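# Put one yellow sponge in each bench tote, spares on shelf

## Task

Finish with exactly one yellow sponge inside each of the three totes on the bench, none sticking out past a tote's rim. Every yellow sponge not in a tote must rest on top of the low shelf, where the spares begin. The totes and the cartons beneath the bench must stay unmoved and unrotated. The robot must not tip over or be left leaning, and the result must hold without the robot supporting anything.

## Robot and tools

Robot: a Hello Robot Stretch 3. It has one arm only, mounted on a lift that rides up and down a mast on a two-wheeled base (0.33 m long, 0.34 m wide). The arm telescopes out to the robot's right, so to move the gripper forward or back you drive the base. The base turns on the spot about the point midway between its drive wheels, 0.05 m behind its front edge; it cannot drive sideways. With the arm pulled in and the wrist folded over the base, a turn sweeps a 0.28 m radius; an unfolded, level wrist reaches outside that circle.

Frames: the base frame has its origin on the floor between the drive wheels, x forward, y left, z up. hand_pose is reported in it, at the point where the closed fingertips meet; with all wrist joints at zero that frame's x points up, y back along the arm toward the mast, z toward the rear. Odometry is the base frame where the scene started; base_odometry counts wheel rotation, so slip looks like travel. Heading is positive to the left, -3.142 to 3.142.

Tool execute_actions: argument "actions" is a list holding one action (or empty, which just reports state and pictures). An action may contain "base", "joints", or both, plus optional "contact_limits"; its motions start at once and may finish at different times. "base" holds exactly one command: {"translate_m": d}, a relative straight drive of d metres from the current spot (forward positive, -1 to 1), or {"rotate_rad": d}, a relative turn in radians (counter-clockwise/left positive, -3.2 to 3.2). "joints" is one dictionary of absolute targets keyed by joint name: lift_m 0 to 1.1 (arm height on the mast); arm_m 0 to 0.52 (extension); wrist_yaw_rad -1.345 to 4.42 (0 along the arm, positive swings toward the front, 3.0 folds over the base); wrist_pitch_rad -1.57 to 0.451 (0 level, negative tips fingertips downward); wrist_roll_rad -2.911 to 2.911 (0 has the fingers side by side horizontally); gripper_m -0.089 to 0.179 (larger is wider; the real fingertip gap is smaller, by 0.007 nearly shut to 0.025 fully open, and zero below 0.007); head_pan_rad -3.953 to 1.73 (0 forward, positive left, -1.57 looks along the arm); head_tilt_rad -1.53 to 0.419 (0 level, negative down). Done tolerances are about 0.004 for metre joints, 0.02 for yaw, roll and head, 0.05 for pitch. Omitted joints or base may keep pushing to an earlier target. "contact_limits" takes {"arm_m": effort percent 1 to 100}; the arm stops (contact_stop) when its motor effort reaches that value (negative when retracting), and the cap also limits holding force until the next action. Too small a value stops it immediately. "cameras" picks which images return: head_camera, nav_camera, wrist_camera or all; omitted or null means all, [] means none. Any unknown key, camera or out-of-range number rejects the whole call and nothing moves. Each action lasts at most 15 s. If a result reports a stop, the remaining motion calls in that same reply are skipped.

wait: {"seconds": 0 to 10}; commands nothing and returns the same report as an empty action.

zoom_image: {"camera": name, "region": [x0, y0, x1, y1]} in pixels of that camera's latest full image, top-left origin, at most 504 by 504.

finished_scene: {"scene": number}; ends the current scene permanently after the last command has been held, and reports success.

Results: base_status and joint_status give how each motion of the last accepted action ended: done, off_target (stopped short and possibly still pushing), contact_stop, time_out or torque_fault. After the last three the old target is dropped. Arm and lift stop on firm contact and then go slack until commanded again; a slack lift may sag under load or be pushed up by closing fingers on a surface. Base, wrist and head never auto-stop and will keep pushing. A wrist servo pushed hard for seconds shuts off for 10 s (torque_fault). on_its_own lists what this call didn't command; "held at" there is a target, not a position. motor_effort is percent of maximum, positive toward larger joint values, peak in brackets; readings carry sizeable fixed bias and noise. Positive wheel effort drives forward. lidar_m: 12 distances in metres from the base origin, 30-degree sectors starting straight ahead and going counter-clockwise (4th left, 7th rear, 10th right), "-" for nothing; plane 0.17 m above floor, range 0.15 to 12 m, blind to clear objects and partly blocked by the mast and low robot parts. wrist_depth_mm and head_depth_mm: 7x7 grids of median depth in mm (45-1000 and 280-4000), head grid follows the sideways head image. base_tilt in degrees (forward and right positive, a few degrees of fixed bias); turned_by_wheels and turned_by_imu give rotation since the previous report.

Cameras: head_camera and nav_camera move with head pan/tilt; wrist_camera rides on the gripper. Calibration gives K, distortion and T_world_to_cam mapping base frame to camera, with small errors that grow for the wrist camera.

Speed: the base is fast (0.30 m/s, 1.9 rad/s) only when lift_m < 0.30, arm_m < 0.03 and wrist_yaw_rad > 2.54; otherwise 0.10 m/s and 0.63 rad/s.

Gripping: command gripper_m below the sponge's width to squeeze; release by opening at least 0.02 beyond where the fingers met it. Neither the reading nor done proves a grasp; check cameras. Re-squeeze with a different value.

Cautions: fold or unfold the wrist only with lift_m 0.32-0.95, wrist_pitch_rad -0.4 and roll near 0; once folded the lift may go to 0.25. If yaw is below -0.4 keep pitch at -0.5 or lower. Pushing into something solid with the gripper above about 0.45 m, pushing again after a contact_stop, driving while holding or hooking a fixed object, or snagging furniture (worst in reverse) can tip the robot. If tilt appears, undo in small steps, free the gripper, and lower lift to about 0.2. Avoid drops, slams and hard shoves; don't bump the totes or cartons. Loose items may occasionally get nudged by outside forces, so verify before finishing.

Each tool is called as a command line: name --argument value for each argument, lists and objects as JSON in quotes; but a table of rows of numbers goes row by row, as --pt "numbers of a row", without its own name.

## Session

execute_actions --actions '[{"joints":{"head_tilt_rad":-0.5}}]'

execute_actions --actions '[{"joints":{"head_pan_rad":-2.0}}]' --cameras '["head_camera","nav_camera"]'

execute_actions --actions '[{"joints":{"head_pan_rad":-3.9}}]' --cameras '["head_camera","nav_camera"]'

Scene clock: 0.87 s.
base_odometry: x=+0.000 y=+0.000 heading=+0.000 (m, m, rad; odometry frame)
turned_by_wheels: +0.000 (rad since the last result)
turned_by_imu: +0.000 (rad since the last result)
base_tilt: forward=+0.3 right=+0.1 (deg)
lidar_m: 1.87 1.99 1.90 1.05 1.01 1.04 1.39 2.29 2.51 1.28 1.22 1.27
head_depth_mm: 2519 2715 2902 2861 2099 1668 1380 / 2394 2613 2877 2877 2106 1681 1394 / 2265 2462 2677 2788 2122 1675 1392 / 2164 2340 2553 2692 2125 1684 1388 / 2050 2217 2396 2575 2138 1691 1388 / 1975 2106 2258 2253 2111 1683 1399 / 1886 2013 2100 2144 2045 1683 1394
base_status: not commanded
joint_positions: lift_m=+0.397 arm_m=+0.002 wrist_yaw_rad=+2.791 wrist_pitch_rad=-0.430 wrist_roll_rad=+0.002 gripper_m=+0.037 head_pan_rad=-0.002 head_tilt_rad=-0.493
joint_status: all done
motor_effort: left_wheel=-1(0) right_wheel=-1(0) lift_m=+19(19) arm_m=+0(0) wrist_yaw_rad=-1(1) wrist_pitch_rad=+7(7) wrist_roll_rad=+0(0) gripper_m=+0(1) head_pan_rad=-1(0) head_tilt_rad=-1(19) (%)
hand_pose: x=+0.0554 y=+0.0619 z=+0.4072 quat_wxyz=(+0.269, +0.707, +0.028, +0.653) (m; base frame)
wrist_depth_mm: - - - - - - - / - - - - - - - / - - - - - - - / - - - 986 943 938 914 / 818 813 805 791 785 730 726 / 675 - 677 642 - 620 625 / 589 547 551 564 553 538 523
pictures: head_camera (sideways: a quarter turn clockwise sets it upright), nav_camera (sideways: a quarter turn counterclockwise sets it upright), wrist_camera
camera_calibration (this result's frames):
head_camera: T_world_to_cam=[[-0.467089, -0.00407794, -0.884201, 1.17378], [-0.0150043, 0.999882, 0.00331474, 0.00406003], [0.884083, 0.0148151, -0.467096, 0.557081], [0, 0, 0, 1]] pos_world=[0.0558175, -0.00752615, 1.29806]
nav_camera: T_world_to_cam=[[0.469003, 0.0116287, 0.88312, -1.10885], [0.0114793, -0.999909, 0.00707019, 0.0443424], [0.883122, 0.0068217, -0.469094, 0.563639], [0, 0, 0, 1]] pos_world=[0.0217837, 0.0533879, 1.24333]
wrist_camera: T_world_to_cam=[[0.938476, -0.340106, -0.0599289, 0.00607833], [-0.225209, -0.471163, -0.852811, 0.428885], [0.26181, 0.813839, -0.51877, 0.309564], [0, 0, 0, 1]] pos_world=[0.00983744, -0.0477935, 0.526714]
Images, in order (width x height): head_camera 896x504, nav_camera 672x504, wrist_camera 644x364.

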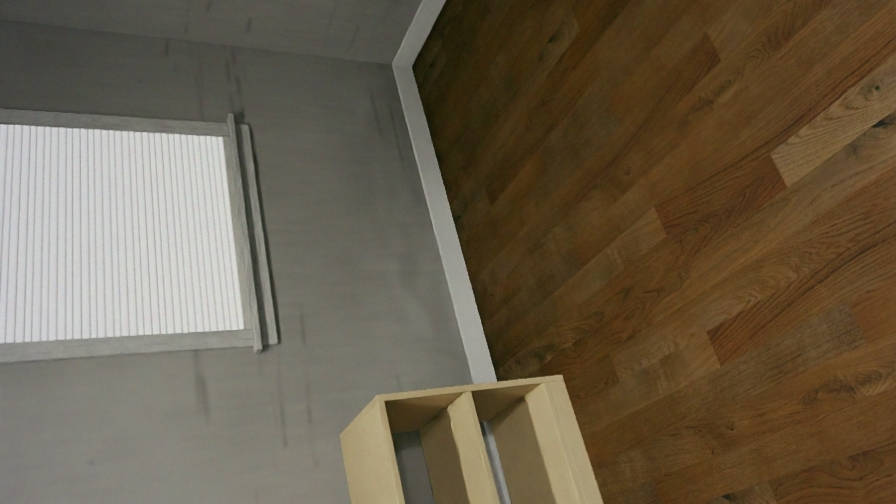

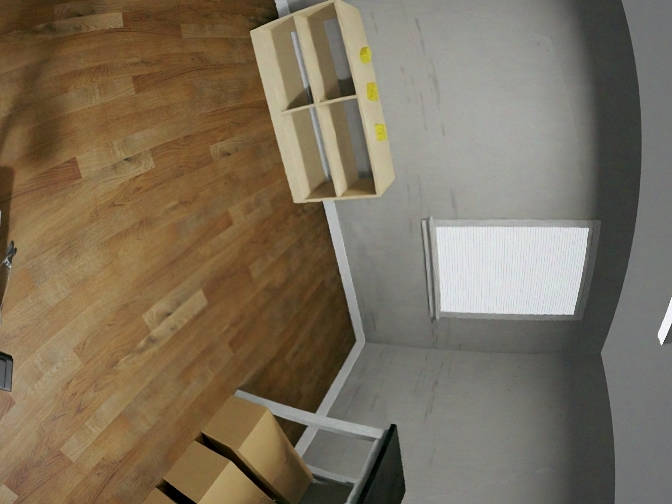

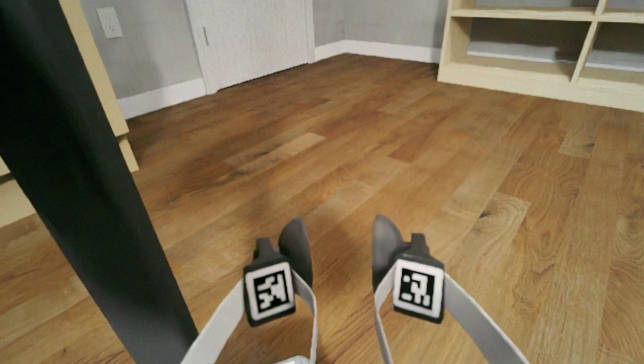

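Scene clock: 2.33 s.
base_odometry: x=+0.000 y=+0.000 heading=+0.000 (m, m, rad; odometry frame)
turned_by_wheels: +0.000 (rad since the last result)
turned_by_imu: +0.000 (rad since the last result)
base_tilt: forward=+0.5 right=+0.0 (deg)
lidar_m: 1.88 1.99 1.89 1.05 1.01 1.04 1.39 2.29 2.50 1.28 1.22 1.27
head_depth_mm: 2241 2419 2612 2646 2113 1681 1389 / 2515 2646 2789 2721 2132 1681 1387 / 2635 2831 3108 2870 2122 1679 1392 / 2839 3085 3362 2880 2118 1685 1391 / 2776 3000 3191 2897 2123 1683 1384 / 2513 2679 2878 2877 2133 1698 1397 / 2294 2422 2587 2673 2144 1651 1395
base_status: not commanded
joint_positions: lift_m=+0.397 arm_m=+0.002 wrist_yaw_rad=+2.791 wrist_pitch_rad=-0.430 wrist_roll_rad=+0.002 gripper_m=+0.037 head_pan_rad=-1.993 head_tilt_rad=-0.494
joint_status: all done
motor_effort: left_wheel=-1(1) right_wheel=+0(1) lift_m=+19(19) arm_m=+0(0) wrist_yaw_rad=-1(1) wrist_pitch_rad=+7(7) wrist_roll_rad=+0(0) gripper_m=+0(0) head_pan_rad=-5(62) head_tilt_rad=-2(1) (%)
hand_pose: x=+0.0554 y=+0.0619 z=+0.4072 quat_wxyz=(+0.269, +0.707, +0.028, +0.653) (m; base frame)
wrist_depth_mm: - - - - - - - / - - - - - - - / - - - - - - - / - - - 960 945 893 891 / 814 803 777 802 798 745 728 / 679 - 673 640 - 630 609 / 585 559 554 553 551 525 541
pictures: head_camera (sideways: a quarter turn clockwise sets it upright), nav_camera (sideways: a quarter turn counterclockwise sets it upright)
camera_calibration (this result's frames):
head_camera: T_world_to_cam=[[0.186656, 0.428576, -0.884015, 1.16955], [0.919306, -0.393529, 0.0033217, -0.00164834], [-0.346462, -0.8133, -0.467447, 0.565045], [0, 0, 0, 1]] pos_world=[-0.0210219, -0.0423405, 1.29804]
nav_camera: T_world_to_cam=[[-0.180539, -0.433399, 0.882933, -1.10464], [-0.917897, 0.396756, 0.00706463, 0.0500189], [-0.353371, -0.809166, -0.469446, 0.571639], [0, 0, 0, 1]] pos_world=[0.0484813, -0.0360465, 1.24333]
Images, in order (width x height): head_camera 896x504, nav_camera 672x504.

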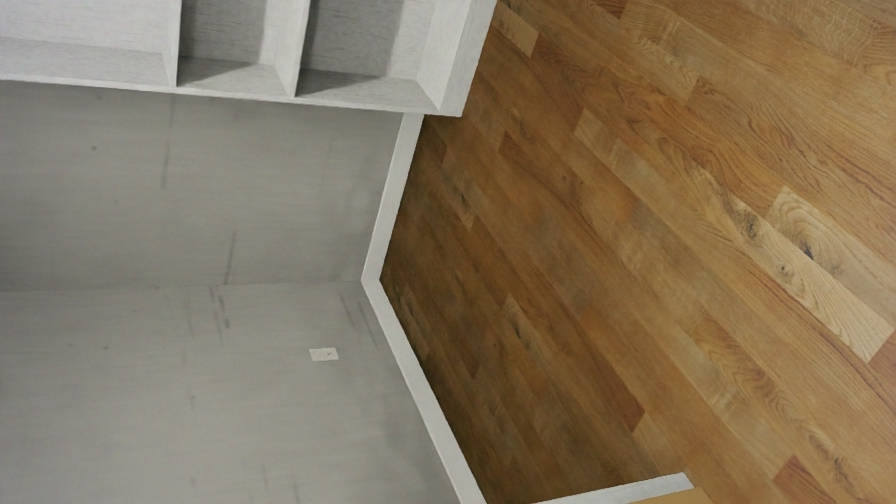

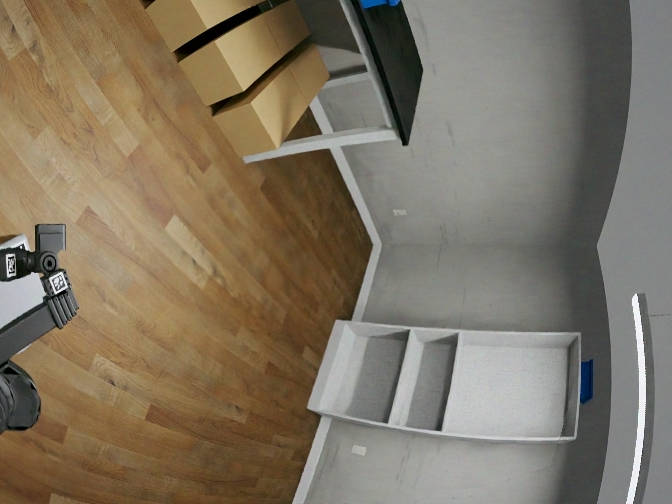

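Scene clock: 3.77 s.
base_odometry: x=+0.000 y=+0.000 heading=+0.000 (m, m, rad; odometry frame)
turned_by_wheels: +0.000 (rad since the last result)
turned_by_imu: +0.000 (rad since the last result)
base_tilt: forward=+0.3 right=+0.0 (deg)
lidar_m: 1.87 1.99 1.90 1.05 1.01 1.04 1.39 2.28 2.51 1.28 1.23 1.27
head_depth_mm: - - - - - - - / 1391 1487 1313 1065 1159 1295 - / 1427 1535 1320 1099 1212 1343 1388 / 1462 1587 1327 1132 1252 1405 1391 / 1516 1642 1327 1179 1309 1467 1385 / 1562 1703 1338 1230 1361 1543 1392 / 1621 1752 1348 1275 1430 1587 1386
base_status: not commanded
joint_positions: lift_m=+0.397 arm_m=+0.002 wrist_yaw_rad=+2.791 wrist_pitch_rad=-0.430 wrist_roll_rad=+0.002 gripper_m=+0.037 head_pan_rad=-3.893 head_tilt_rad=-0.494
joint_status: all done
motor_effort: left_wheel=+0(0) right_wheel=+0(0) lift_m=+19(19) arm_m=+0(1) wrist_yaw_rad=+1(0) wrist_pitch_rad=+7(7) wrist_roll_rad=+0(0) gripper_m=-1(0) head_pan_rad=-4(62) head_tilt_rad=-1(1) (%)
hand_pose: x=+0.0554 y=+0.0619 z=+0.4072 quat_wxyz=(+0.269, +0.707, +0.028, +0.653) (m; base frame)
wrist_depth_mm: - - - - - - - / - - - - - - - / - - - - - - - / - - - 951 909 940 918 / 800 805 778 760 779 746 724 / 691 - 680 640 - 627 603 / 578 546 558 559 548 547 523
pictures: head_camera (sideways: a quarter turn clockwise sets it upright), nav_camera (sideways: a quarter turn counterclockwise sets it upright)
camera_calibration (this result's frames):
head_camera: T_world_to_cam=[[0.345248, -0.315216, -0.883992, 1.16856], [-0.6696, -0.742714, 0.00332255, 0.00804292], [-0.657601, 0.590774, -0.46749, 0.566998], [0, 0, 0, 1]] pos_world=[-0.0251984, 0.0393537, 1.29803]
nav_camera: T_world_to_cam=[[-0.35179, 0.310987, 0.88291, -1.10357], [0.672198, 0.740338, 0.00706396, 0.0403201], [-0.651455, 0.595976, -0.469488, 0.573513], [0, 0, 0, 1]] pos_world=[-0.0417102, -0.0284538, 1.24333]
Images, in order (width x height): head_camera 896x504, nav_camera 672x504.

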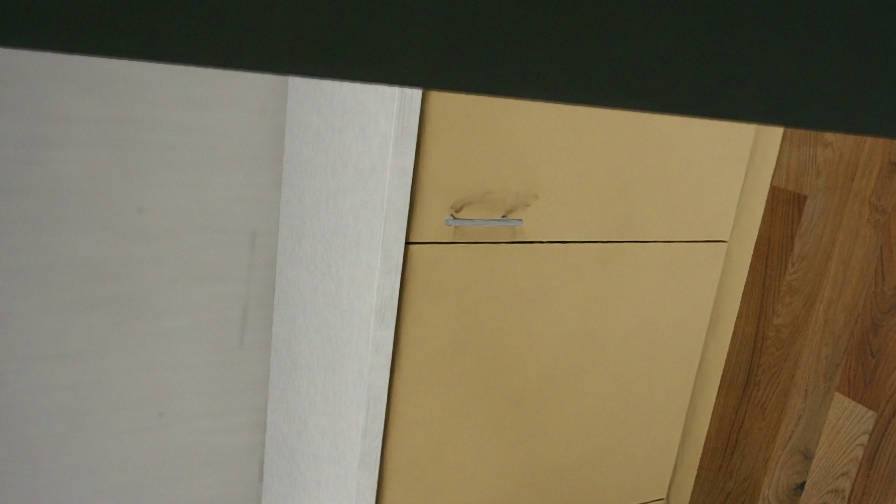

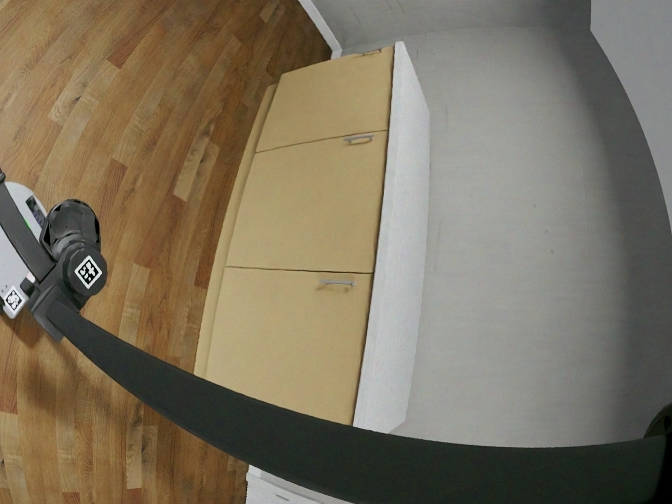

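execute_actions --actions '[{"base":{"rotate_rad":-1.05},"joints":{"head_pan_rad":0,"wrist_yaw_rad":3.0,"lift_m":0.28}}]' --cameras '["head_camera"]'

Scene clock: 7.57 s.
base_odometry: x=+0.000 y=+0.000 heading=-1.050 (m, m, rad; odometry frame)
turned_by_wheels: -1.050 (rad since the last result)
turned_by_imu: -1.065 (rad since the last result)
base_tilt: forward=+0.4 right=+0.1 (deg)
lidar_m: 1.23 1.27 1.87 1.97 2.10 1.05 1.00 1.03 1.39 2.28 2.51 1.29
head_depth_mm: 1830 1964 1413 2283 1669 1579 1384 / 1840 1975 1418 2283 1749 1597 1384 / 1841 1953 1235 2287 1679 1581 1388 / 1858 1929 1223 2315 1820 1595 1393 / 1851 1950 1277 2286 1677 1586 1388 / 1853 1980 1434 2295 1763 1611 1391 / 1856 2003 1449 2301 1697 1586 1394
base_status: done
joint_positions: lift_m=+0.280 arm_m=+0.002 wrist_yaw_rad=+2.997 wrist_pitch_rad=-0.431 wrist_roll_rad=+0.002 gripper_m=+0.037 head_pan_rad=-0.007 head_tilt_rad=-0.494
joint_status: all done
motor_effort: left_wheel=+2(10) right_wheel=-2(6) lift_m=+14(15) arm_m=+0(0) wrist_yaw_rad=+3(3) wrist_pitch_rad=+7(7) wrist_roll_rad=+0(0) gripper_m=+0(1) head_pan_rad=+7(61) head_tilt_rad=-1(1) (%)
hand_pose: x=+0.0108 y=+0.0731 z=+0.2902 quat_wxyz=(+0.201, +0.700, +0.101, +0.677) (m; base frame)
wrist_depth_mm: - - - - - - - / - - - - - - - / - - - - 954 927 916 / 813 810 786 763 747 703 717 / 635 623 - 626 614 573 555 / 525 519 - 516 - 489 478 / 449 - - - 426 416 419
pictures: head_camera (sideways: a quarter turn clockwise sets it upright)
camera_calibration (this result's frames):
head_camera: T_world_to_cam=[[-0.467936, -0.00186343, -0.88376, 1.17322], [-0.0102735, 0.999942, 0.00333122, 0.00400973], [0.883703, 0.0106381, -0.467928, 0.558166], [0, 0, 0, 1]] pos_world=[0.0557777, -0.00776111, 1.29801]
Images, in order (width x height): head_camera 896x504.

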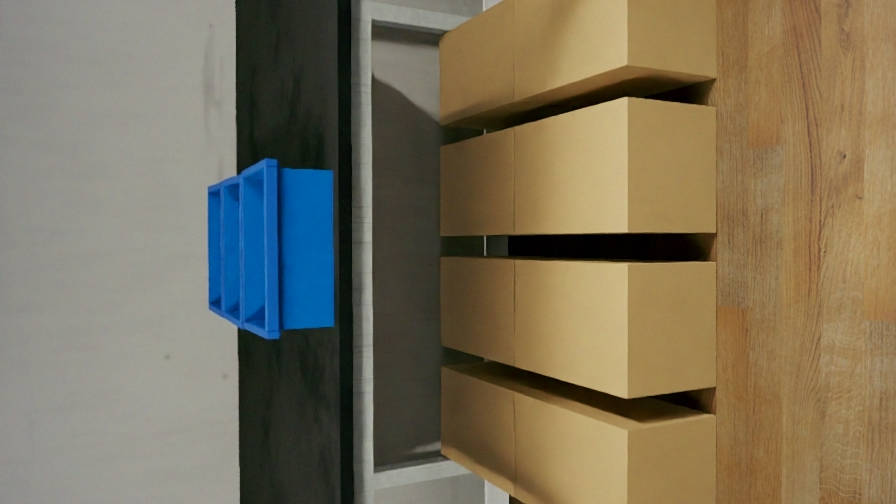

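execute_actions --actions '[{"base":{"translate_m":0.65}}]' --cameras '[]'

execute_actions --actions '[{"joints":{"lift_m":0.4,"wrist_pitch_rad":-0.4}}]' --cameras '[]'

execute_actions --actions '[{"joints":{"lift_m":0.6,"wrist_yaw_rad":0}}]' --cameras '[]'

execute_actions --actions '[{"joints":{"lift_m":1.1,"gripper_m":0.12},"base":{"translate_m":0.345}}]' --cameras '[]'

execute_actions --actions '[{"base":{"rotate_rad":1.55},"joints":{"head_pan_rad":-1.57,"head_tilt_rad":-0.6}}]' --cameras '[]'

execute_actions --actions '[{"base":{"translate_m":0.03},"joints":{"arm_m":0.04,"wrist_pitch_rad":-0.6}}]' --cameras '["head_camera","wrist_camera"]'

Scene clock: 19.13 s.
base_odometry: x=+0.324 y=-0.564 heading=-1.050 (m, m, rad; odometry frame)
turned_by_wheels: +0.000 (rad since the last result)
turned_by_imu: +0.004 (rad since the last result)
base_tilt: forward=+0.3 right=+0.0 (deg)
lidar_m: 0.57 0.59 0.80 1.80 2.26 2.37 1.66 1.70 2.68 2.30 0.82 0.59
head_depth_mm: 1266 1371 1305 846 694 1379 1151 / 1268 1372 1302 688 697 1323 1099 / 1271 1372 965 637 654 1327 1095 / 1272 1380 967 638 655 1481 1322 / 1274 1377 976 639 656 1338 1106 / 1277 1384 1328 638 683 1334 1101 / 1283 1375 1327 857 701 1378 1161
base_status: done
joint_positions: lift_m=+0.280 arm_m=+0.002 wrist_yaw_rad=+2.998 wrist_pitch_rad=-0.431 wrist_roll_rad=+0.002 gripper_m=+0.037 head_pan_rad=-0.007 head_tilt_rad=-0.495
joint_status: not commanded
motor_effort: left_wheel=+2(11) right_wheel=-2(4) lift_m=+14(14) arm_m=+0(0) wrist_yaw_rad=+2(3) wrist_pitch_rad=+7(7) wrist_roll_rad=+0(0) gripper_m=+0(1) head_pan_rad=+5(4) head_tilt_rad=-1(1) (%)
hand_pose: x=+0.0107 y=+0.0731 z=+0.2901 quat_wxyz=(+0.201, +0.700, +0.101, +0.678) (m; base frame)
wrist_depth_mm: - - - - - - - / - - - - - - 594 / - - - - 963 846 618 / 814 804 773 769 724 743 639 / 639 626 - 614 617 574 565 / 527 519 - 519 - 478 488 / 451 - - - 421 421 408
pictures: none
No camera images: the call's "cameras" was empty. Leave "cameras" out to get every camera's image.

Scene clock: 21.07 s.
base_odometry: x=+0.324 y=-0.564 heading=-1.050 (m, m, rad; odometry frame)
turned_by_wheels: +0.000 (rad since the last result)
turned_by_imu: +0.000 (rad since the last result)
base_tilt: forward=+0.4 right=-0.1 (deg)
lidar_m: 0.57 0.59 0.81 1.80 2.25 2.36 1.66 1.71 2.68 2.29 0.82 0.60
head_depth_mm: 1269 1366 1302 844 693 1382 1149 / 1269 1371 1302 689 694 1324 1097 / 1274 1379 967 637 656 1326 1101 / 1274 1381 965 637 656 1474 1327 / 1275 1374 973 636 655 1337 1101 / 1279 1376 1325 637 683 1331 1103 / 1278 1377 1329 857 702 1375 1157
base_status: not commanded
joint_positions: lift_m=+0.400 arm_m=+0.002 wrist_yaw_rad=+2.998 wrist_pitch_rad=-0.422 wrist_roll_rad=+0.002 gripper_m=+0.037 head_pan_rad=-0.007 head_tilt_rad=-0.495
joint_status: all done
motor_effort: left_wheel=+2(1) right_wheel=-2(2) lift_m=+24(25) arm_m=+0(0) wrist_yaw_rad=+2(4) wrist_pitch_rad=+11(12) wrist_roll_rad=+0(0) gripper_m=-1(0) head_pan_rad=+4(5) head_tilt_rad=+0(0) (%)
hand_pose: x=+0.0109 y=+0.0741 z=+0.4114 quat_wxyz=(+0.198, +0.701, +0.098, +0.678) (m; base frame)
wrist_depth_mm: - - - - - - - / - - - - - - - / - - - - - 904 640 / - - - 982 981 836 647 / 816 808 - 791 802 792 692 / 695 682 - 661 - 630 593 / 585 579 - 570 556 536 536
pictures: none
No camera images: the call's "cameras" was empty. Leave "cameras" out to get every camera's image.

Scene clock: 23.73 s.
base_odometry: x=+0.324 y=-0.564 heading=-1.050 (m, m, rad; odometry frame)
turned_by_wheels: +0.000 (rad since the last result)
turned_by_imu: +0.000 (rad since the last result)
base_tilt: forward=+0.3 right=+0.0 (deg)
lidar_m: 0.57 0.59 0.80 1.80 2.25 2.36 1.66 1.71 2.69 2.30 0.82 0.60
head_depth_mm: 1268 1370 1300 846 696 1384 1156 / 1266 1371 1305 688 695 1327 1094 / 1278 1369 967 636 655 1330 1101 / 1273 1380 969 638 655 1478 1323 / 1275 1377 973 637 655 1333 1103 / 1282 1380 1329 638 683 1337 1105 / 1283 1383 1337 859 701 1380 1160
base_status: not commanded
joint_positions: lift_m=+0.600 arm_m=+0.002 wrist_yaw_rad=+0.003 wrist_pitch_rad=-0.422 wrist_roll_rad=+0.002 gripper_m=+0.037 head_pan_rad=-0.007 head_tilt_rad=-0.495
joint_status: all done
motor_effort: left_wheel=+1(2) right_wheel=-2(2) lift_m=+24(26) arm_m=+0(0) wrist_yaw_rad=-4(6) wrist_pitch_rad=+10(11) wrist_roll_rad=+0(0) gripper_m=+1(0) head_pan_rad=+4(6) head_tilt_rad=-1(1) (%)
hand_pose: x=-0.0208 y=-0.3713 z=+0.6115 quat_wxyz=(+0.691, +0.149, -0.692, -0.147) (m; base frame)
wrist_depth_mm: - - - - - - - / - - - - - - - / - - - - - - - / - - - - - - - / - - - - - - - / 700 945 945 907 - 863 875 / 659 779 772 775 752 758 744
pictures: none
No camera images: the call's "cameras" was empty. Leave "cameras" out to get every camera's image.

Scene clock: 29.10 s.
base_odometry: x=+0.495 y=-0.863 heading=-1.050 (m, m, rad; odometry frame)
turned_by_wheels: +0.000 (rad since the last result)
turned_by_imu: +0.002 (rad since the last result)
base_tilt: forward=+0.6 right=+0.2 (deg)
lidar_m: 0.23 0.23 0.32 1.86 2.27 2.74 2.00 2.06 2.36 2.26 0.32 0.24
head_depth_mm: 965 1041 1112 844 485 386 298 / 964 1039 1120 651 470 484 299 / 967 1041 1092 662 470 485 299 / 964 1048 1095 665 471 485 300 / 970 1050 1093 667 471 485 300 / 971 1044 1111 661 471 486 300 / 973 1050 1126 853 464 468 300
base_status: done
joint_positions: lift_m=+1.100 arm_m=+0.002 wrist_yaw_rad=+0.003 wrist_pitch_rad=-0.422 wrist_roll_rad=+0.002 gripper_m=+0.120 head_pan_rad=-0.007 head_tilt_rad=-0.495
joint_status: all done
motor_effort: left_wheel=+1(7) right_wheel=-2(3) lift_m=+24(24) arm_m=+0(0) wrist_yaw_rad=-4(5) wrist_pitch_rad=+10(10) wrist_roll_rad=+0(0) gripper_m=+0(84) head_pan_rad=+4(4) head_tilt_rad=+0(1) (%)
hand_pose: x=-0.0209 y=-0.3713 z=+1.1115 quat_wxyz=(+0.691, +0.149, -0.692, -0.148) (m; base frame)
wrist_depth_mm: - - - - - - - / - - - - - - - / - - - - - - - / - - - - - - - / 496 485 - - - - - / 412 410 - - - - - / 345 - - - - - -
pictures: none
No camera images: the call's "cameras" was empty. Leave "cameras" out to get every camera's image.

Scene clock: 32.50 s.
base_odometry: x=+0.495 y=-0.863 heading=+0.500 (m, m, rad; odometry frame)
turned_by_wheels: +1.550 (rad since the last result)
turned_by_imu: +1.576 (rad since the last result)
base_tilt: forward=+0.2 right=+0.1 (deg)
lidar_m: 1.96 1.86 2.75 2.00 2.05 2.37 2.27 0.33 0.24 0.23 0.23 0.31
head_depth_mm: - - - - - - 366 / - - - - - - 366 / - - - - - 311 364 / 976 1068 657 669 503 339 365 / 976 1070 678 469 503 338 365 / 979 1066 723 489 504 338 363 / 977 1069 998 495 478 338 364
base_status: done
joint_positions: lift_m=+1.100 arm_m=+0.002 wrist_yaw_rad=+0.003 wrist_pitch_rad=-0.422 wrist_roll_rad=+0.002 gripper_m=+0.120 head_pan_rad=-1.563 head_tilt_rad=-0.593
joint_status: all done
motor_effort: left_wheel=-3(6) right_wheel=+2(5) lift_m=+24(24) arm_m=+0(0) wrist_yaw_rad=-4(5) wrist_pitch_rad=+10(10) wrist_roll_rad=+0(0) gripper_m=-1(1) head_pan_rad=-4(61) head_tilt_rad=-1(11) (%)
hand_pose: x=-0.0209 y=-0.3713 z=+1.1115 quat_wxyz=(+0.691, +0.149, -0.692, -0.148) (m; base frame)
wrist_depth_mm: 816 781 836 815 828 799 805 / 877 825 874 858 899 874 877 / 861 850 632 609 715 750 719 / 647 603 445 449 456 566 545 / 494 332 422 405 324 465 446 / 410 259 256 257 255 - 372 / 228 282 284 288 281 308 318
pictures: none
No camera images: the call's "cameras" was empty. Leave "cameras" out to get every camera's image.

Scene clock: 34.80 s.
base_odometry: x=+0.522 y=-0.849 heading=+0.500 (m, m, rad; odometry frame)
turned_by_wheels: +0.000 (rad since the last result)
turned_by_imu: +0.000 (rad since the last result)
base_tilt: forward=+0.3 right=+0.1 (deg)
lidar_m: 1.96 1.83 2.42 2.00 2.05 2.40 2.29 0.33 0.24 0.23 0.23 0.31
head_depth_mm: - - - - 467 338 363 / - - - - - 337 362 / - - - - - 337 362 / 975 1055 659 669 502 336 362 / 974 1068 806 669 503 336 361 / 975 1070 894 493 493 336 361 / 975 1072 1001 715 410 336 368
base_status: done
joint_positions: lift_m=+1.100 arm_m=+0.040 wrist_yaw_rad=+0.003 wrist_pitch_rad=-0.610 wrist_roll_rad=+0.002 gripper_m=+0.120 head_pan_rad=-1.563 head_tilt_rad=-0.593
joint_status: all done
motor_effort: left_wheel=-3(5) right_wheel=+1(5) lift_m=+24(24) arm_m=+5(0) wrist_yaw_rad=-3(4) wrist_pitch_rad=+5(9) wrist_roll_rad=+0(0) gripper_m=+1(0) head_pan_rad=-5(5) head_tilt_rad=-1(2) (%)
hand_pose: x=-0.0211 y=-0.3808 z=+1.0718 quat_wxyz=(+0.674, +0.213, -0.675, -0.212) (m; base frame)
wrist_depth_mm: 806 809 781 546 770 772 794 / 728 684 404 398 406 618 603 / 560 536 402 416 393 502 489 / 449 309 369 366 327 398 409 / 388 227 230 226 228 229 352 / 325 234 261 263 264 - 310 / 185 246 286 284 275 223 272
pictures: head_camera (sideways: a quarter turn clockwise sets it upright), wrist_camera
camera_calibration (this result's frames):
head_camera: T_world_to_cam=[[-0.00953529, 0.55229, -0.833598, 1.105], [0.999678, 0.0248535, 0.00503133, -0.00436382], [0.0234966, -0.833282, -0.552349, 0.673256], [0, 0, 0, 1]] pos_world=[-0.000920257, -0.0491618, 1.29302]
wrist_camera: T_world_to_cam=[[-0.998214, 0.00530211, -0.0595091, 0.0573533], [0.0479789, 0.664684, -0.745583, 1.09325], [0.0356016, -0.747106, -0.663751, 0.590833], [0, 0, 0, 1]] pos_world=[-0.0162368, -0.285556, 1.21069]
Images, in order (width x height): head_camera 896x504, wrist_camera 644x364.

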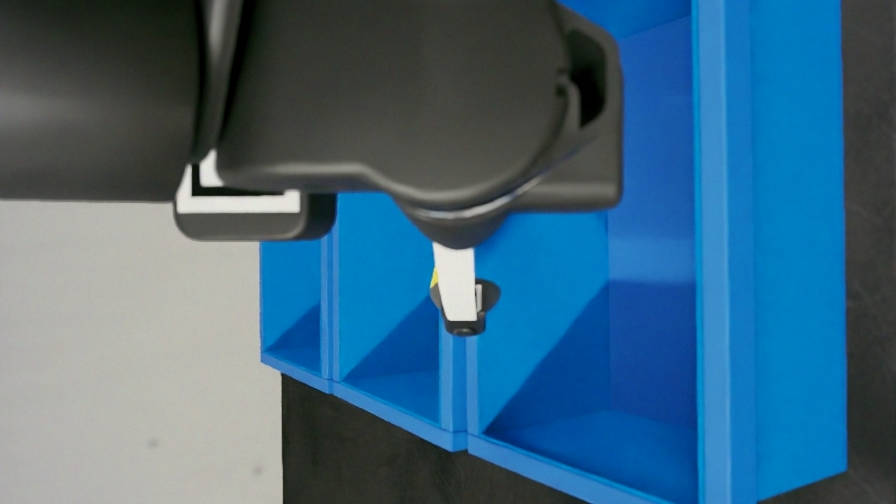

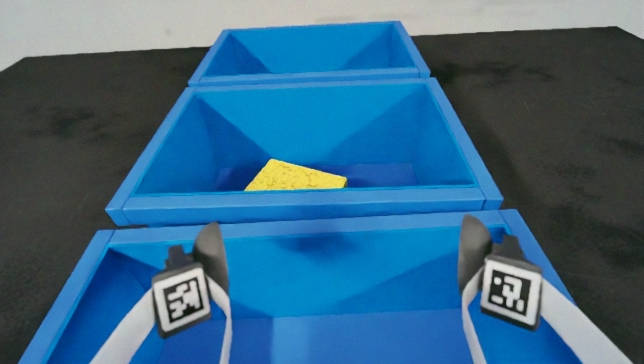

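execute_actions --actions '[{"joints":{"wrist_pitch_rad":-0.95}}]' --cameras '["wrist_camera"]'

execute_actions --actions '[{"joints":{"wrist_pitch_rad":-0.6}}]' --cameras '[]'

execute_actions --actions '[{"joints":{"arm_m":0.255},"base":{"translate_m":0.015}}]' --cameras '[]'

execute_actions --actions '[{"joints":{"wrist_pitch_rad":-0.95}}]' --cameras '["wrist_camera"]'

execute_actions --actions '[{"joints":{"wrist_pitch_rad":-0.6}}]' --cameras '[]'

execute_actions --actions '[{"joints":{"arm_m":0.47}}]' --cameras '[]'

execute_actions --actions '[{"joints":{"wrist_pitch_rad":-0.95}}]' --cameras '["wrist_camera"]'

Scene clock: 42.83 s.
base_odometry: x=+0.522 y=-0.849 heading=+0.500 (m, m, rad; odometry frame)
turned_by_wheels: +0.000 (rad since the last result)
turned_by_imu: +0.000 (rad since the last result)
base_tilt: forward=+0.4 right=+0.1 (deg)
lidar_m: 1.97 1.83 2.42 2.00 2.05 2.40 2.29 0.33 0.24 0.23 0.23 0.31
head_depth_mm: - - - - - 310 363 / - - - - - 307 362 / - 1080 - - - 307 362 / 975 1065 750 486 503 336 361 / 977 1067 808 488 493 336 361 / 977 1070 895 493 493 336 361 / 974 1068 1000 715 409 335 369
base_status: not commanded
joint_positions: lift_m=+1.100 arm_m=+0.040 wrist_yaw_rad=+0.002 wrist_pitch_rad=-0.954 wrist_roll_rad=+0.002 gripper_m=+0.120 head_pan_rad=-1.563 head_tilt_rad=-0.593
joint_status: all done
motor_effort: left_wheel=-3(2) right_wheel=+2(2) lift_m=+24(24) arm_m=+5(5) wrist_yaw_rad=-4(4) wrist_pitch_rad=+2(5) wrist_roll_rad=+0(0) gripper_m=+0(1) head_pan_rad=-5(5) head_tilt_rad=-1(1) (%)
hand_pose: x=-0.0213 y=-0.3131 z=+1.0154 quat_wxyz=(+0.628, +0.325, -0.628, -0.325) (m; base frame)
wrist_depth_mm: 416 239 219 218 211 213 373 / 362 204 205 202 207 196 340 / 191 229 246 249 258 211 303 / 185 255 290 289 288 216 166 / 182 250 275 269 266 202 151 / 180 232 254 252 250 - 144 / 177 233 234 235 232 224 135
pictures: wrist_camera
camera_calibration (this result's frames):
wrist_camera: T_world_to_cam=[[-0.998258, 0.025184, -0.0533475, 0.0533927], [0.0476641, 0.877163, -0.477822, 0.800882], [0.0347609, -0.479533, -0.876835, 0.904106], [0, 0, 0, 1]] pos_world=[-0.0163011, -0.2703, 1.17828]
Images, in order (width x height): wrist_camera 644x364.

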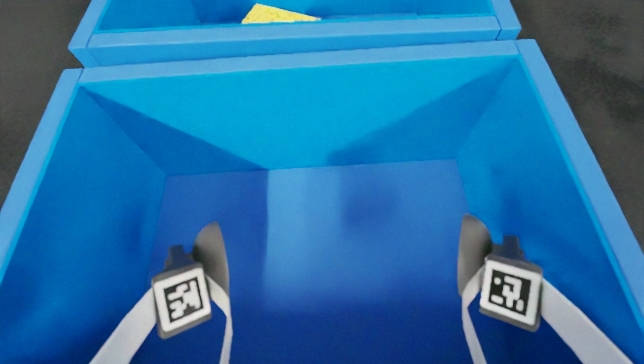

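Scene clock: 43.83 s.
base_odometry: x=+0.522 y=-0.849 heading=+0.500 (m, m, rad; odometry frame)
turned_by_wheels: +0.000 (rad since the last result)
turned_by_imu: +0.000 (rad since the last result)
base_tilt: forward=+0.4 right=+0.1 (deg)
lidar_m: 1.97 1.83 2.42 2.00 2.06 2.40 2.29 0.33 0.24 0.23 0.23 0.31
head_depth_mm: - - - - 466 338 363 / - - - - - 337 363 / - - - - - 337 362 / 977 1056 659 668 502 336 362 / 975 1073 808 670 502 336 361 / 975 1071 895 493 492 336 360 / 976 1071 997 714 410 335 369
base_status: not commanded
joint_positions: lift_m=+1.100 arm_m=+0.040 wrist_yaw_rad=+0.003 wrist_pitch_rad=-0.621 wrist_roll_rad=+0.002 gripper_m=+0.120 head_pan_rad=-1.563 head_tilt_rad=-0.593
joint_status: all done
motor_effort: left_wheel=-2(3) right_wheel=+2(2) lift_m=+24(24) arm_m=+5(5) wrist_yaw_rad=-3(4) wrist_pitch_rad=+10(10) wrist_roll_rad=+0(0) gripper_m=+0(0) head_pan_rad=-4(5) head_tilt_rad=-1(2) (%)
hand_pose: x=-0.0211 y=-0.3790 z=+1.0697 quat_wxyz=(+0.673, +0.217, -0.673, -0.216) (m; base frame)
wrist_depth_mm: 803 829 799 546 768 793 781 / 710 685 401 393 388 609 588 / 558 515 404 417 401 491 490 / 446 285 360 362 249 387 402 / 380 229 226 228 225 223 348 / 313 234 265 267 272 - 305 / 184 246 283 279 277 221 271
pictures: none
No camera images: the call's "cameras" was empty. Leave "cameras" out to get every camera's image.

Scene clock: 46.67 s.
base_odometry: x=+0.535 y=-0.841 heading=+0.500 (m, m, rad; odometry frame)
turned_by_wheels: +0.000 (rad since the last result)
turned_by_imu: +0.000 (rad since the last result)
base_tilt: forward=+0.3 right=+0.0 (deg)
lidar_m: 1.96 1.82 2.40 2.00 2.06 2.41 2.31 0.33 0.24 0.23 0.23 0.31
head_depth_mm: - 1104 974 482 494 336 361 / - - 653 484 499 336 361 / - - 642 485 501 335 360 / 975 1068 656 486 501 335 360 / 975 1069 745 491 501 335 360 / 979 1066 994 493 483 334 361 / 975 1068 998 713 408 330 377
base_status: done
joint_positions: lift_m=+1.100 arm_m=+0.255 wrist_yaw_rad=+0.002 wrist_pitch_rad=-0.620 wrist_roll_rad=+0.002 gripper_m=+0.120 head_pan_rad=-1.563 head_tilt_rad=-0.593
joint_status: all done
motor_effort: left_wheel=-3(4) right_wheel=+2(4) lift_m=+24(24) arm_m=+5(10) wrist_yaw_rad=-2(4) wrist_pitch_rad=+10(10) wrist_roll_rad=+0(0) gripper_m=+1(2) head_pan_rad=-5(4) head_tilt_rad=-2(2) (%)
hand_pose: x=-0.0212 y=-0.5942 z=+1.0699 quat_wxyz=(+0.673, +0.216, -0.674, -0.216) (m; base frame)
wrist_depth_mm: 604 609 605 621 608 619 625 / 666 655 657 382 389 623 597 / 553 521 406 416 404 492 479 / 451 289 377 423 248 285 403 / 383 228 227 227 225 216 349 / 323 224 265 269 266 - 300 / 178 235 282 280 277 233 272
pictures: none
No camera images: the call's "cameras" was empty. Leave "cameras" out to get every camera's image.

Scene clock: 47.67 s.
base_odometry: x=+0.535 y=-0.841 heading=+0.500 (m, m, rad; odometry frame)
turned_by_wheels: +0.000 (rad since the last result)
turned_by_imu: +0.000 (rad since the last result)
base_tilt: forward=+0.5 right=-0.1 (deg)
lidar_m: 1.97 1.82 2.41 2.00 2.06 2.41 2.31 0.33 0.24 0.23 0.23 0.31
head_depth_mm: - 1100 972 483 494 336 361 / - - 662 467 500 336 361 / - - - 486 501 335 360 / 974 1069 675 468 502 335 360 / 972 1072 719 491 502 334 360 / 980 1068 997 493 482 334 361 / 978 1073 999 715 408 330 376
base_status: not commanded
joint_positions: lift_m=+1.100 arm_m=+0.255 wrist_yaw_rad=+0.002 wrist_pitch_rad=-0.954 wrist_roll_rad=+0.002 gripper_m=+0.120 head_pan_rad=-1.563 head_tilt_rad=-0.593
joint_status: all done
motor_effort: left_wheel=-3(3) right_wheel=+2(2) lift_m=+24(23) arm_m=+4(5) wrist_yaw_rad=-3(3) wrist_pitch_rad=+2(8) wrist_roll_rad=+0(0) gripper_m=+1(0) head_pan_rad=-4(5) head_tilt_rad=-1(1) (%)
hand_pose: x=-0.0214 y=-0.5282 z=+1.0154 quat_wxyz=(+0.628, +0.325, -0.628, -0.325) (m; base frame)
wrist_depth_mm: 416 230 217 217 214 212 374 / 368 207 204 202 202 194 333 / 189 230 245 249 249 223 298 / 179 243 292 290 287 227 164 / 178 243 227 223 264 211 148 / 176 226 244 212 245 - 148 / 173 233 235 232 231 224 139
pictures: wrist_camera
camera_calibration (this result's frames):
wrist_camera: T_world_to_cam=[[-0.998245, 0.0257252, -0.053348, 0.0590246], [0.0481408, 0.877124, -0.477845, 0.989496], [0.0345002, -0.479575, -0.876823, 0.800968], [0, 0, 0, 1]] pos_world=[-0.0163476, -0.485305, 1.17828]
Images, in order (width x height): wrist_camera 644x364.

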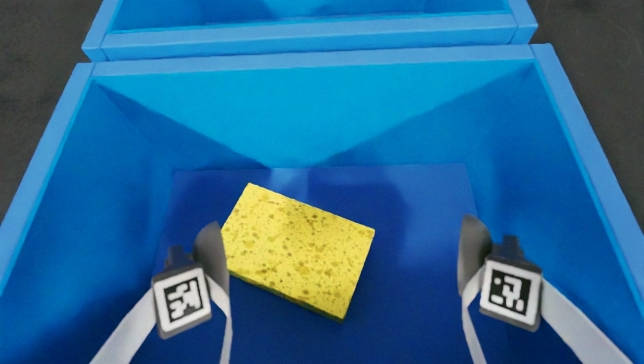

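Scene clock: 48.67 s.
base_odometry: x=+0.535 y=-0.841 heading=+0.500 (m, m, rad; odometry frame)
turned_by_wheels: +0.000 (rad since the last result)
turned_by_imu: +0.000 (rad since the last result)
base_tilt: forward=+0.3 right=+0.1 (deg)
lidar_m: 1.97 1.81 2.40 2.00 2.05 2.41 2.31 0.33 0.24 0.23 0.23 0.31
head_depth_mm: - 1102 975 482 492 336 362 / - - 654 483 500 335 361 / - - 645 485 501 335 361 / 971 1068 659 487 502 334 360 / 977 1072 745 492 501 334 360 / 972 1077 993 492 482 334 360 / 978 1070 1001 716 407 330 377
base_status: not commanded
joint_positions: lift_m=+1.100 arm_m=+0.255 wrist_yaw_rad=+0.002 wrist_pitch_rad=-0.621 wrist_roll_rad=+0.002 gripper_m=+0.120 head_pan_rad=-1.563 head_tilt_rad=-0.593
joint_status: all done
motor_effort: left_wheel=-3(3) right_wheel=+2(2) lift_m=+24(24) arm_m=+5(5) wrist_yaw_rad=-4(3) wrist_pitch_rad=+10(10) wrist_roll_rad=+0(0) gripper_m=+0(0) head_pan_rad=-4(5) head_tilt_rad=-2(1) (%)
hand_pose: x=-0.0212 y=-0.5940 z=+1.0697 quat_wxyz=(+0.673, +0.217, -0.673, -0.216) (m; base frame)
wrist_depth_mm: 585 606 595 605 625 608 608 / 663 642 641 389 392 595 601 / 545 515 409 424 399 477 476 / 449 286 369 419 249 285 405 / 380 228 226 228 226 218 345 / 325 223 268 267 265 - 301 / 178 238 276 281 275 234 271
pictures: none
No camera images: the call's "cameras" was empty. Leave "cameras" out to get every camera's image.

Scene clock: 51.50 s.
base_odometry: x=+0.535 y=-0.841 heading=+0.500 (m, m, rad; odometry frame)
turned_by_wheels: +0.000 (rad since the last result)
turned_by_imu: +0.000 (rad since the last result)
base_tilt: forward=+0.5 right=+0.0 (deg)
lidar_m: 1.97 1.82 2.40 2.01 2.05 2.41 2.30 0.33 0.24 0.23 0.23 0.31
head_depth_mm: 982 1064 973 482 493 336 362 / - 1064 670 484 500 335 361 / - 1086 673 484 501 335 360 / 971 1058 676 487 501 335 360 / 975 1068 719 491 501 334 360 / 975 1070 991 492 482 334 361 / 975 1071 998 713 407 330 377
base_status: not commanded
joint_positions: lift_m=+1.100 arm_m=+0.470 wrist_yaw_rad=+0.002 wrist_pitch_rad=-0.620 wrist_roll_rad=+0.002 gripper_m=+0.120 head_pan_rad=-1.563 head_tilt_rad=-0.593
joint_status: all done
motor_effort: left_wheel=-3(3) right_wheel=+1(2) lift_m=+24(24) arm_m=+5(5) wrist_yaw_rad=-2(3) wrist_pitch_rad=+10(10) wrist_roll_rad=+0(0) gripper_m=+0(0) head_pan_rad=-5(5) head_tilt_rad=-1(1) (%)
hand_pose: x=-0.0212 y=-0.8092 z=+1.0699 quat_wxyz=(+0.673, +0.216, -0.674, -0.216) (m; base frame)
wrist_depth_mm: 406 407 408 407 412 418 419 / 443 450 458 458 464 461 461 / 507 501 502 497 490 484 480 / 445 445 439 428 416 410 401 / 386 228 224 225 224 221 349 / 314 232 264 263 265 - 305 / 184 245 283 281 275 223 268
pictures: none
No camera images: the call's "cameras" was empty. Leave "cameras" out to get every camera's image.

Scene clock: 52.50 s.
base_odometry: x=+0.535 y=-0.841 heading=+0.500 (m, m, rad; odometry frame)
turned_by_wheels: +0.000 (rad since the last result)
turned_by_imu: +0.000 (rad since the last result)
base_tilt: forward=+0.2 right=+0.0 (deg)
lidar_m: 1.97 1.82 2.41 2.00 2.05 2.41 2.31 0.33 0.24 0.23 0.23 0.31
head_depth_mm: 983 1061 976 482 494 336 361 / - 1067 672 483 499 335 360 / - - 674 485 501 335 361 / 975 1068 674 485 501 334 360 / 976 1067 720 492 501 334 360 / 975 1068 997 492 482 334 361 / 976 1072 995 713 407 330 377
base_status: not commanded
joint_positions: lift_m=+1.100 arm_m=+0.470 wrist_yaw_rad=+0.002 wrist_pitch_rad=-0.954 wrist_roll_rad=+0.002 gripper_m=+0.120 head_pan_rad=-1.563 head_tilt_rad=-0.593
joint_status: all done
motor_effort: left_wheel=-2(3) right_wheel=+2(2) lift_m=+24(23) arm_m=+5(5) wrist_yaw_rad=-2(3) wrist_pitch_rad=+2(8) wrist_roll_rad=+0(0) gripper_m=+1(1) head_pan_rad=-4(4) head_tilt_rad=-1(2) (%)
hand_pose: x=-0.0214 y=-0.7432 z=+1.0154 quat_wxyz=(+0.628, +0.325, -0.628, -0.325) (m; base frame)
wrist_depth_mm: 416 402 400 396 381 379 370 / 365 204 202 201 201 197 339 / 191 232 245 245 251 211 301 / 184 254 291 290 288 215 165 / 183 253 272 269 267 201 148 / 182 233 252 250 248 - 142 / 180 233 237 234 231 222 133
pictures: wrist_camera
camera_calibration (this result's frames):
wrist_camera: T_world_to_cam=[[-0.998242, 0.0258188, -0.0533486, 0.0646138], [0.0482238, 0.877113, -0.477857, 1.17809], [0.034455, -0.47959, -0.876816, 0.697841], [0, 0, 0, 1]] pos_world=[-0.0163557, -0.700306, 1.17828]
Images, in order (width x height): wrist_camera 644x364.

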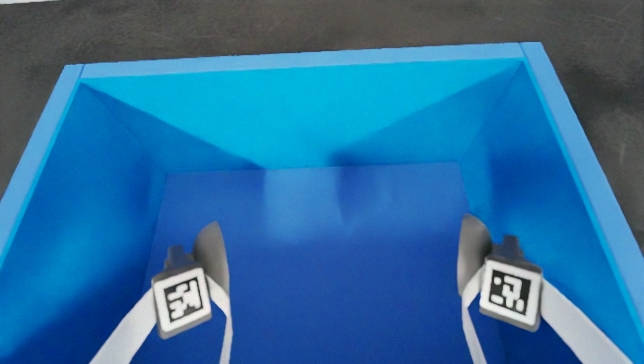

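execute_actions --actions '[{"joints":{"wrist_pitch_rad":-0.4},"base":{"rotate_rad":0.03}}]' --cameras '[]'

execute_actions --actions '[{"joints":{"arm_m":0.0,"head_pan_rad":0.8,"head_tilt_rad":-0.45},"base":{"translate_m":1.0}}]' --cameras '["head_camera"]'

Scene clock: 57.20 s.
base_odometry: x=+0.535 y=-0.841 heading=+0.530 (m, m, rad; odometry frame)
turned_by_wheels: +0.030 (rad since the last result)
turned_by_imu: +0.031 (rad since the last result)
base_tilt: forward=+0.3 right=+0.1 (deg)
lidar_m: 1.82 2.04 2.72 2.00 2.07 2.41 2.31 0.32 0.23 0.23 0.23 0.32
head_depth_mm: 980 1054 878 482 496 331 358 / - 1063 787 484 499 332 358 / - 1090 673 484 500 333 359 / 974 1073 675 485 501 335 361 / 975 1074 677 487 502 337 362 / 980 1073 992 531 445 338 364 / 983 1083 998 715 557 329 385
base_status: done
joint_positions: lift_m=+1.100 arm_m=+0.470 wrist_yaw_rad=+0.002 wrist_pitch_rad=-0.424 wrist_roll_rad=+0.002 gripper_m=+0.120 head_pan_rad=-1.563 head_tilt_rad=-0.593
joint_status: all done
motor_effort: left_wheel=-2(9) right_wheel=+1(6) lift_m=+24(24) arm_m=+5(5) wrist_yaw_rad=-3(4) wrist_pitch_rad=+11(11) wrist_roll_rad=+0(0) gripper_m=+0(1) head_pan_rad=-5(5) head_tilt_rad=-1(2) (%)
hand_pose: x=-0.0211 y=-0.8383 z=+1.1111 quat_wxyz=(+0.691, +0.149, -0.692, -0.149) (m; base frame)
wrist_depth_mm: 392 393 394 390 389 384 382 / 434 428 423 420 421 413 411 / 472 469 464 457 458 455 447 / 516 517 513 500 501 498 490 / 492 479 473 462 465 475 446 / 407 403 394 397 383 - 372 / 341 235 225 221 218 216 320
pictures: none
No camera images: the call's "cameras" was empty. Leave "cameras" out to get every camera's image.

Scene clock: 68.43 s.
base_odometry: x=+1.398 y=-0.336 heading=+0.530 (m, m, rad; odometry frame)
turned_by_wheels: +0.000 (rad since the last result)
turned_by_imu: +0.004 (rad since the last result)
base_tilt: forward=+0.4 right=+0.0 (deg)
lidar_m: 1.15 0.88 1.29 2.59 2.29 2.83 0.88 0.38 0.41 1.13 1.19 1.19
head_depth_mm: 1120 1181 1253 1336 1180 1192 1358 / 1207 1284 1374 1453 1182 1237 1278 / 1324 1402 1509 1550 1287 1367 1377 / 1453 1557 1681 1642 1470 1556 1426 / 1594 1740 1895 1650 1545 1650 1428 / 1794 1960 2175 1853 1916 1753 1432 / 2057 2274 2543 2680 2073 1741 1439
base_status: done
joint_positions: lift_m=+1.100 arm_m=+0.003 wrist_yaw_rad=+0.002 wrist_pitch_rad=-0.423 wrist_roll_rad=+0.002 gripper_m=+0.120 head_pan_rad=+0.793 head_tilt_rad=-0.458
joint_status: all done
joint sent to its limit — the command would take arm_m past its lower limit, so that joint was sent only as far as its limit.
motor_effort: left_wheel=-3(4) right_wheel=+1(5) lift_m=+24(24) arm_m=-4(7) wrist_yaw_rad=-2(2) wrist_pitch_rad=+11(11) wrist_roll_rad=+0(0) gripper_m=+1(1) head_pan_rad=+5(60) head_tilt_rad=+3(11) (%)
hand_pose: x=-0.0211 y=-0.3715 z=+1.1113 quat_wxyz=(+0.691, +0.149, -0.692, -0.148) (m; base frame)
wrist_depth_mm: 796 830 816 812 802 794 787 / 890 896 895 890 870 847 857 / 966 979 967 943 927 732 726 / - - - - - 549 535 / - - - - - 477 446 / - - - - - - 376 / - - - - - 998 326
pictures: head_camera (sideways: a quarter turn clockwise sets it upright)
camera_calibration (this result's frames):
head_camera: T_world_to_cam=[[-0.301857, -0.313902, -0.900193, 1.19364], [-0.724645, 0.689117, 0.00269273, 0.00919851], [0.619494, 0.653133, -0.435482, 0.517558], [0, 0, 0, 1]] pos_world=[0.0463494, 0.0303115, 1.29987]
Images, in order (width x height): head_camera 896x504.

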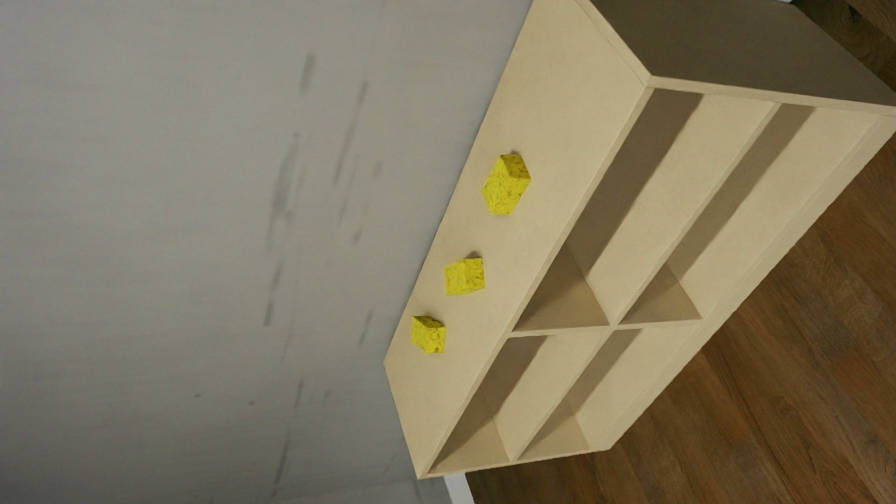

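execute_actions --actions '[{"base":{"rotate_rad":1.288},"joints":{"head_pan_rad":-1.57,"head_tilt_rad":-0.8}}]' --cameras '[]'

execute_actions --actions '[{"base":{"translate_m":0.955},"joints":{"lift_m":0.85,"wrist_pitch_rad":-0.9,"gripper_m":0.179,"wrist_yaw_rad":0.26,"arm_m":0.32}}]' --cameras '["wrist_camera"]'

Scene clock: 75.67 s.
base_odometry: x=+1.398 y=-0.336 heading=+1.818 (m, m, rad; odometry frame)
turned_by_wheels: +1.288 (rad since the last result)
turned_by_imu: +1.310 (rad since the last result)
base_tilt: forward=+0.5 right=+0.3 (deg)
lidar_m: 1.81 2.15 2.30 3.39 0.47 0.38 0.66 1.15 1.32 1.15 0.93 0.88
head_depth_mm: - - - - 1480 1340 1183 / - - - - 1488 1339 1184 / - 1182 - - 1567 1348 1186 / 1032 1163 1400 1590 1575 1360 1190 / 1010 1108 1329 1528 1564 1360 1190 / 987 1091 1272 1483 1580 1362 1192 / 967 1062 1236 1430 1580 1361 1201
base_status: done
joint_positions: lift_m=+1.100 arm_m=+0.003 wrist_yaw_rad=+0.002 wrist_pitch_rad=-0.423 wrist_roll_rad=+0.002 gripper_m=+0.120 head_pan_rad=-1.563 head_tilt_rad=-0.790
joint_status: all done
motor_effort: left_wheel=-2(8) right_wheel=+1(5) lift_m=+24(24) arm_m=-4(4) wrist_yaw_rad=-3(4) wrist_pitch_rad=+11(11) wrist_roll_rad=+0(0) gripper_m=+0(0) head_pan_rad=-4(62) head_tilt_rad=-2(18) (%)
hand_pose: x=-0.0211 y=-0.3715 z=+1.1113 quat_wxyz=(+0.691, +0.149, -0.692, -0.148) (m; base frame)
wrist_depth_mm: 703 757 795 844 897 961 917 / 747 823 861 921 982 - 972 / 807 860 909 - - - - / 883 923 - - - - - / 943 - - - - - - / 831 - - - - - - / 761 - - - - - -
pictures: none
No camera images: the call's "cameras" was empty. Leave "cameras" out to get every camera's image.

Scene clock: 86.50 s.
base_odometry: x=+1.164 y=+0.590 heading=+1.818 (m, m, rad; odometry frame)
turned_by_wheels: +0.000 (rad since the last result)
turned_by_imu: +0.003 (rad since the last result)
base_tilt: forward=+0.4 right=+0.2 (deg)
lidar_m: 1.68 1.69 1.49 2.10 3.80 1.34 1.29 1.82 0.67 0.88 0.50 0.87
head_depth_mm: 846 959 - 969 1035 1260 1187 / 830 918 - 970 1071 1241 1186 / 810 905 - 926 880 1195 1185 / 792 893 997 917 861 1053 1178 / 774 871 994 978 842 1037 1170 / 753 849 971 985 826 990 1148 / 740 827 943 990 819 943 1143
base_status: done
joint_positions: lift_m=+0.850 arm_m=+0.320 wrist_yaw_rad=+0.258 wrist_pitch_rad=-0.906 wrist_roll_rad=+0.002 gripper_m=+0.179 head_pan_rad=-1.563 head_tilt_rad=-0.790
joint_status: all done
motor_effort: left_wheel=-2(4) right_wheel=+1(5) lift_m=+14(18) arm_m=+5(6) wrist_yaw_rad=+3(5) wrist_pitch_rad=+3(10) wrist_roll_rad=+0(0) gripper_m=+0(86) head_pan_rad=-4(4) head_tilt_rad=-2(3) (%)
hand_pose: x=+0.0138 y=-0.5991 z=+0.7724 quat_wxyz=(+0.670, +0.389, -0.591, -0.226) (m; base frame)
wrist_depth_mm: 375 378 383 384 384 395 394 / 449 452 443 447 430 430 462 / 432 416 414 408 403 389 535 / 382 379 379 371 365 364 365 / 307 349 335 302 334 329 327 / 311 318 316 313 311 305 - / - 291 293 291 285 282 276
pictures: wrist_camera
camera_calibration (this result's frames):
wrist_camera: T_world_to_cam=[[-0.971641, -0.230071, -0.0546099, -0.0696437], [-0.169171, 0.8377, -0.519268, 0.945341], [0.165215, -0.495303, -0.852865, 0.522926], [0, 0, 0, 1]] pos_world=[0.0058602, -0.548929, 0.933067]
Images, in order (width x height): wrist_camera 644x364.

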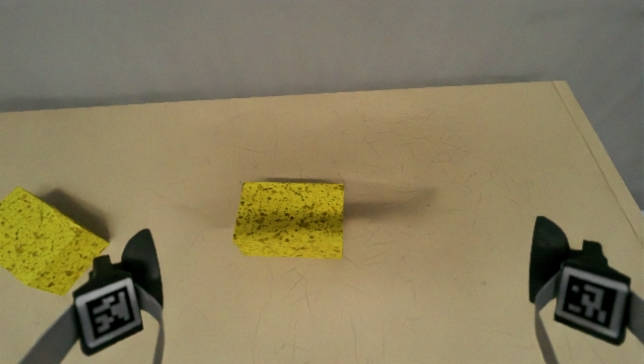

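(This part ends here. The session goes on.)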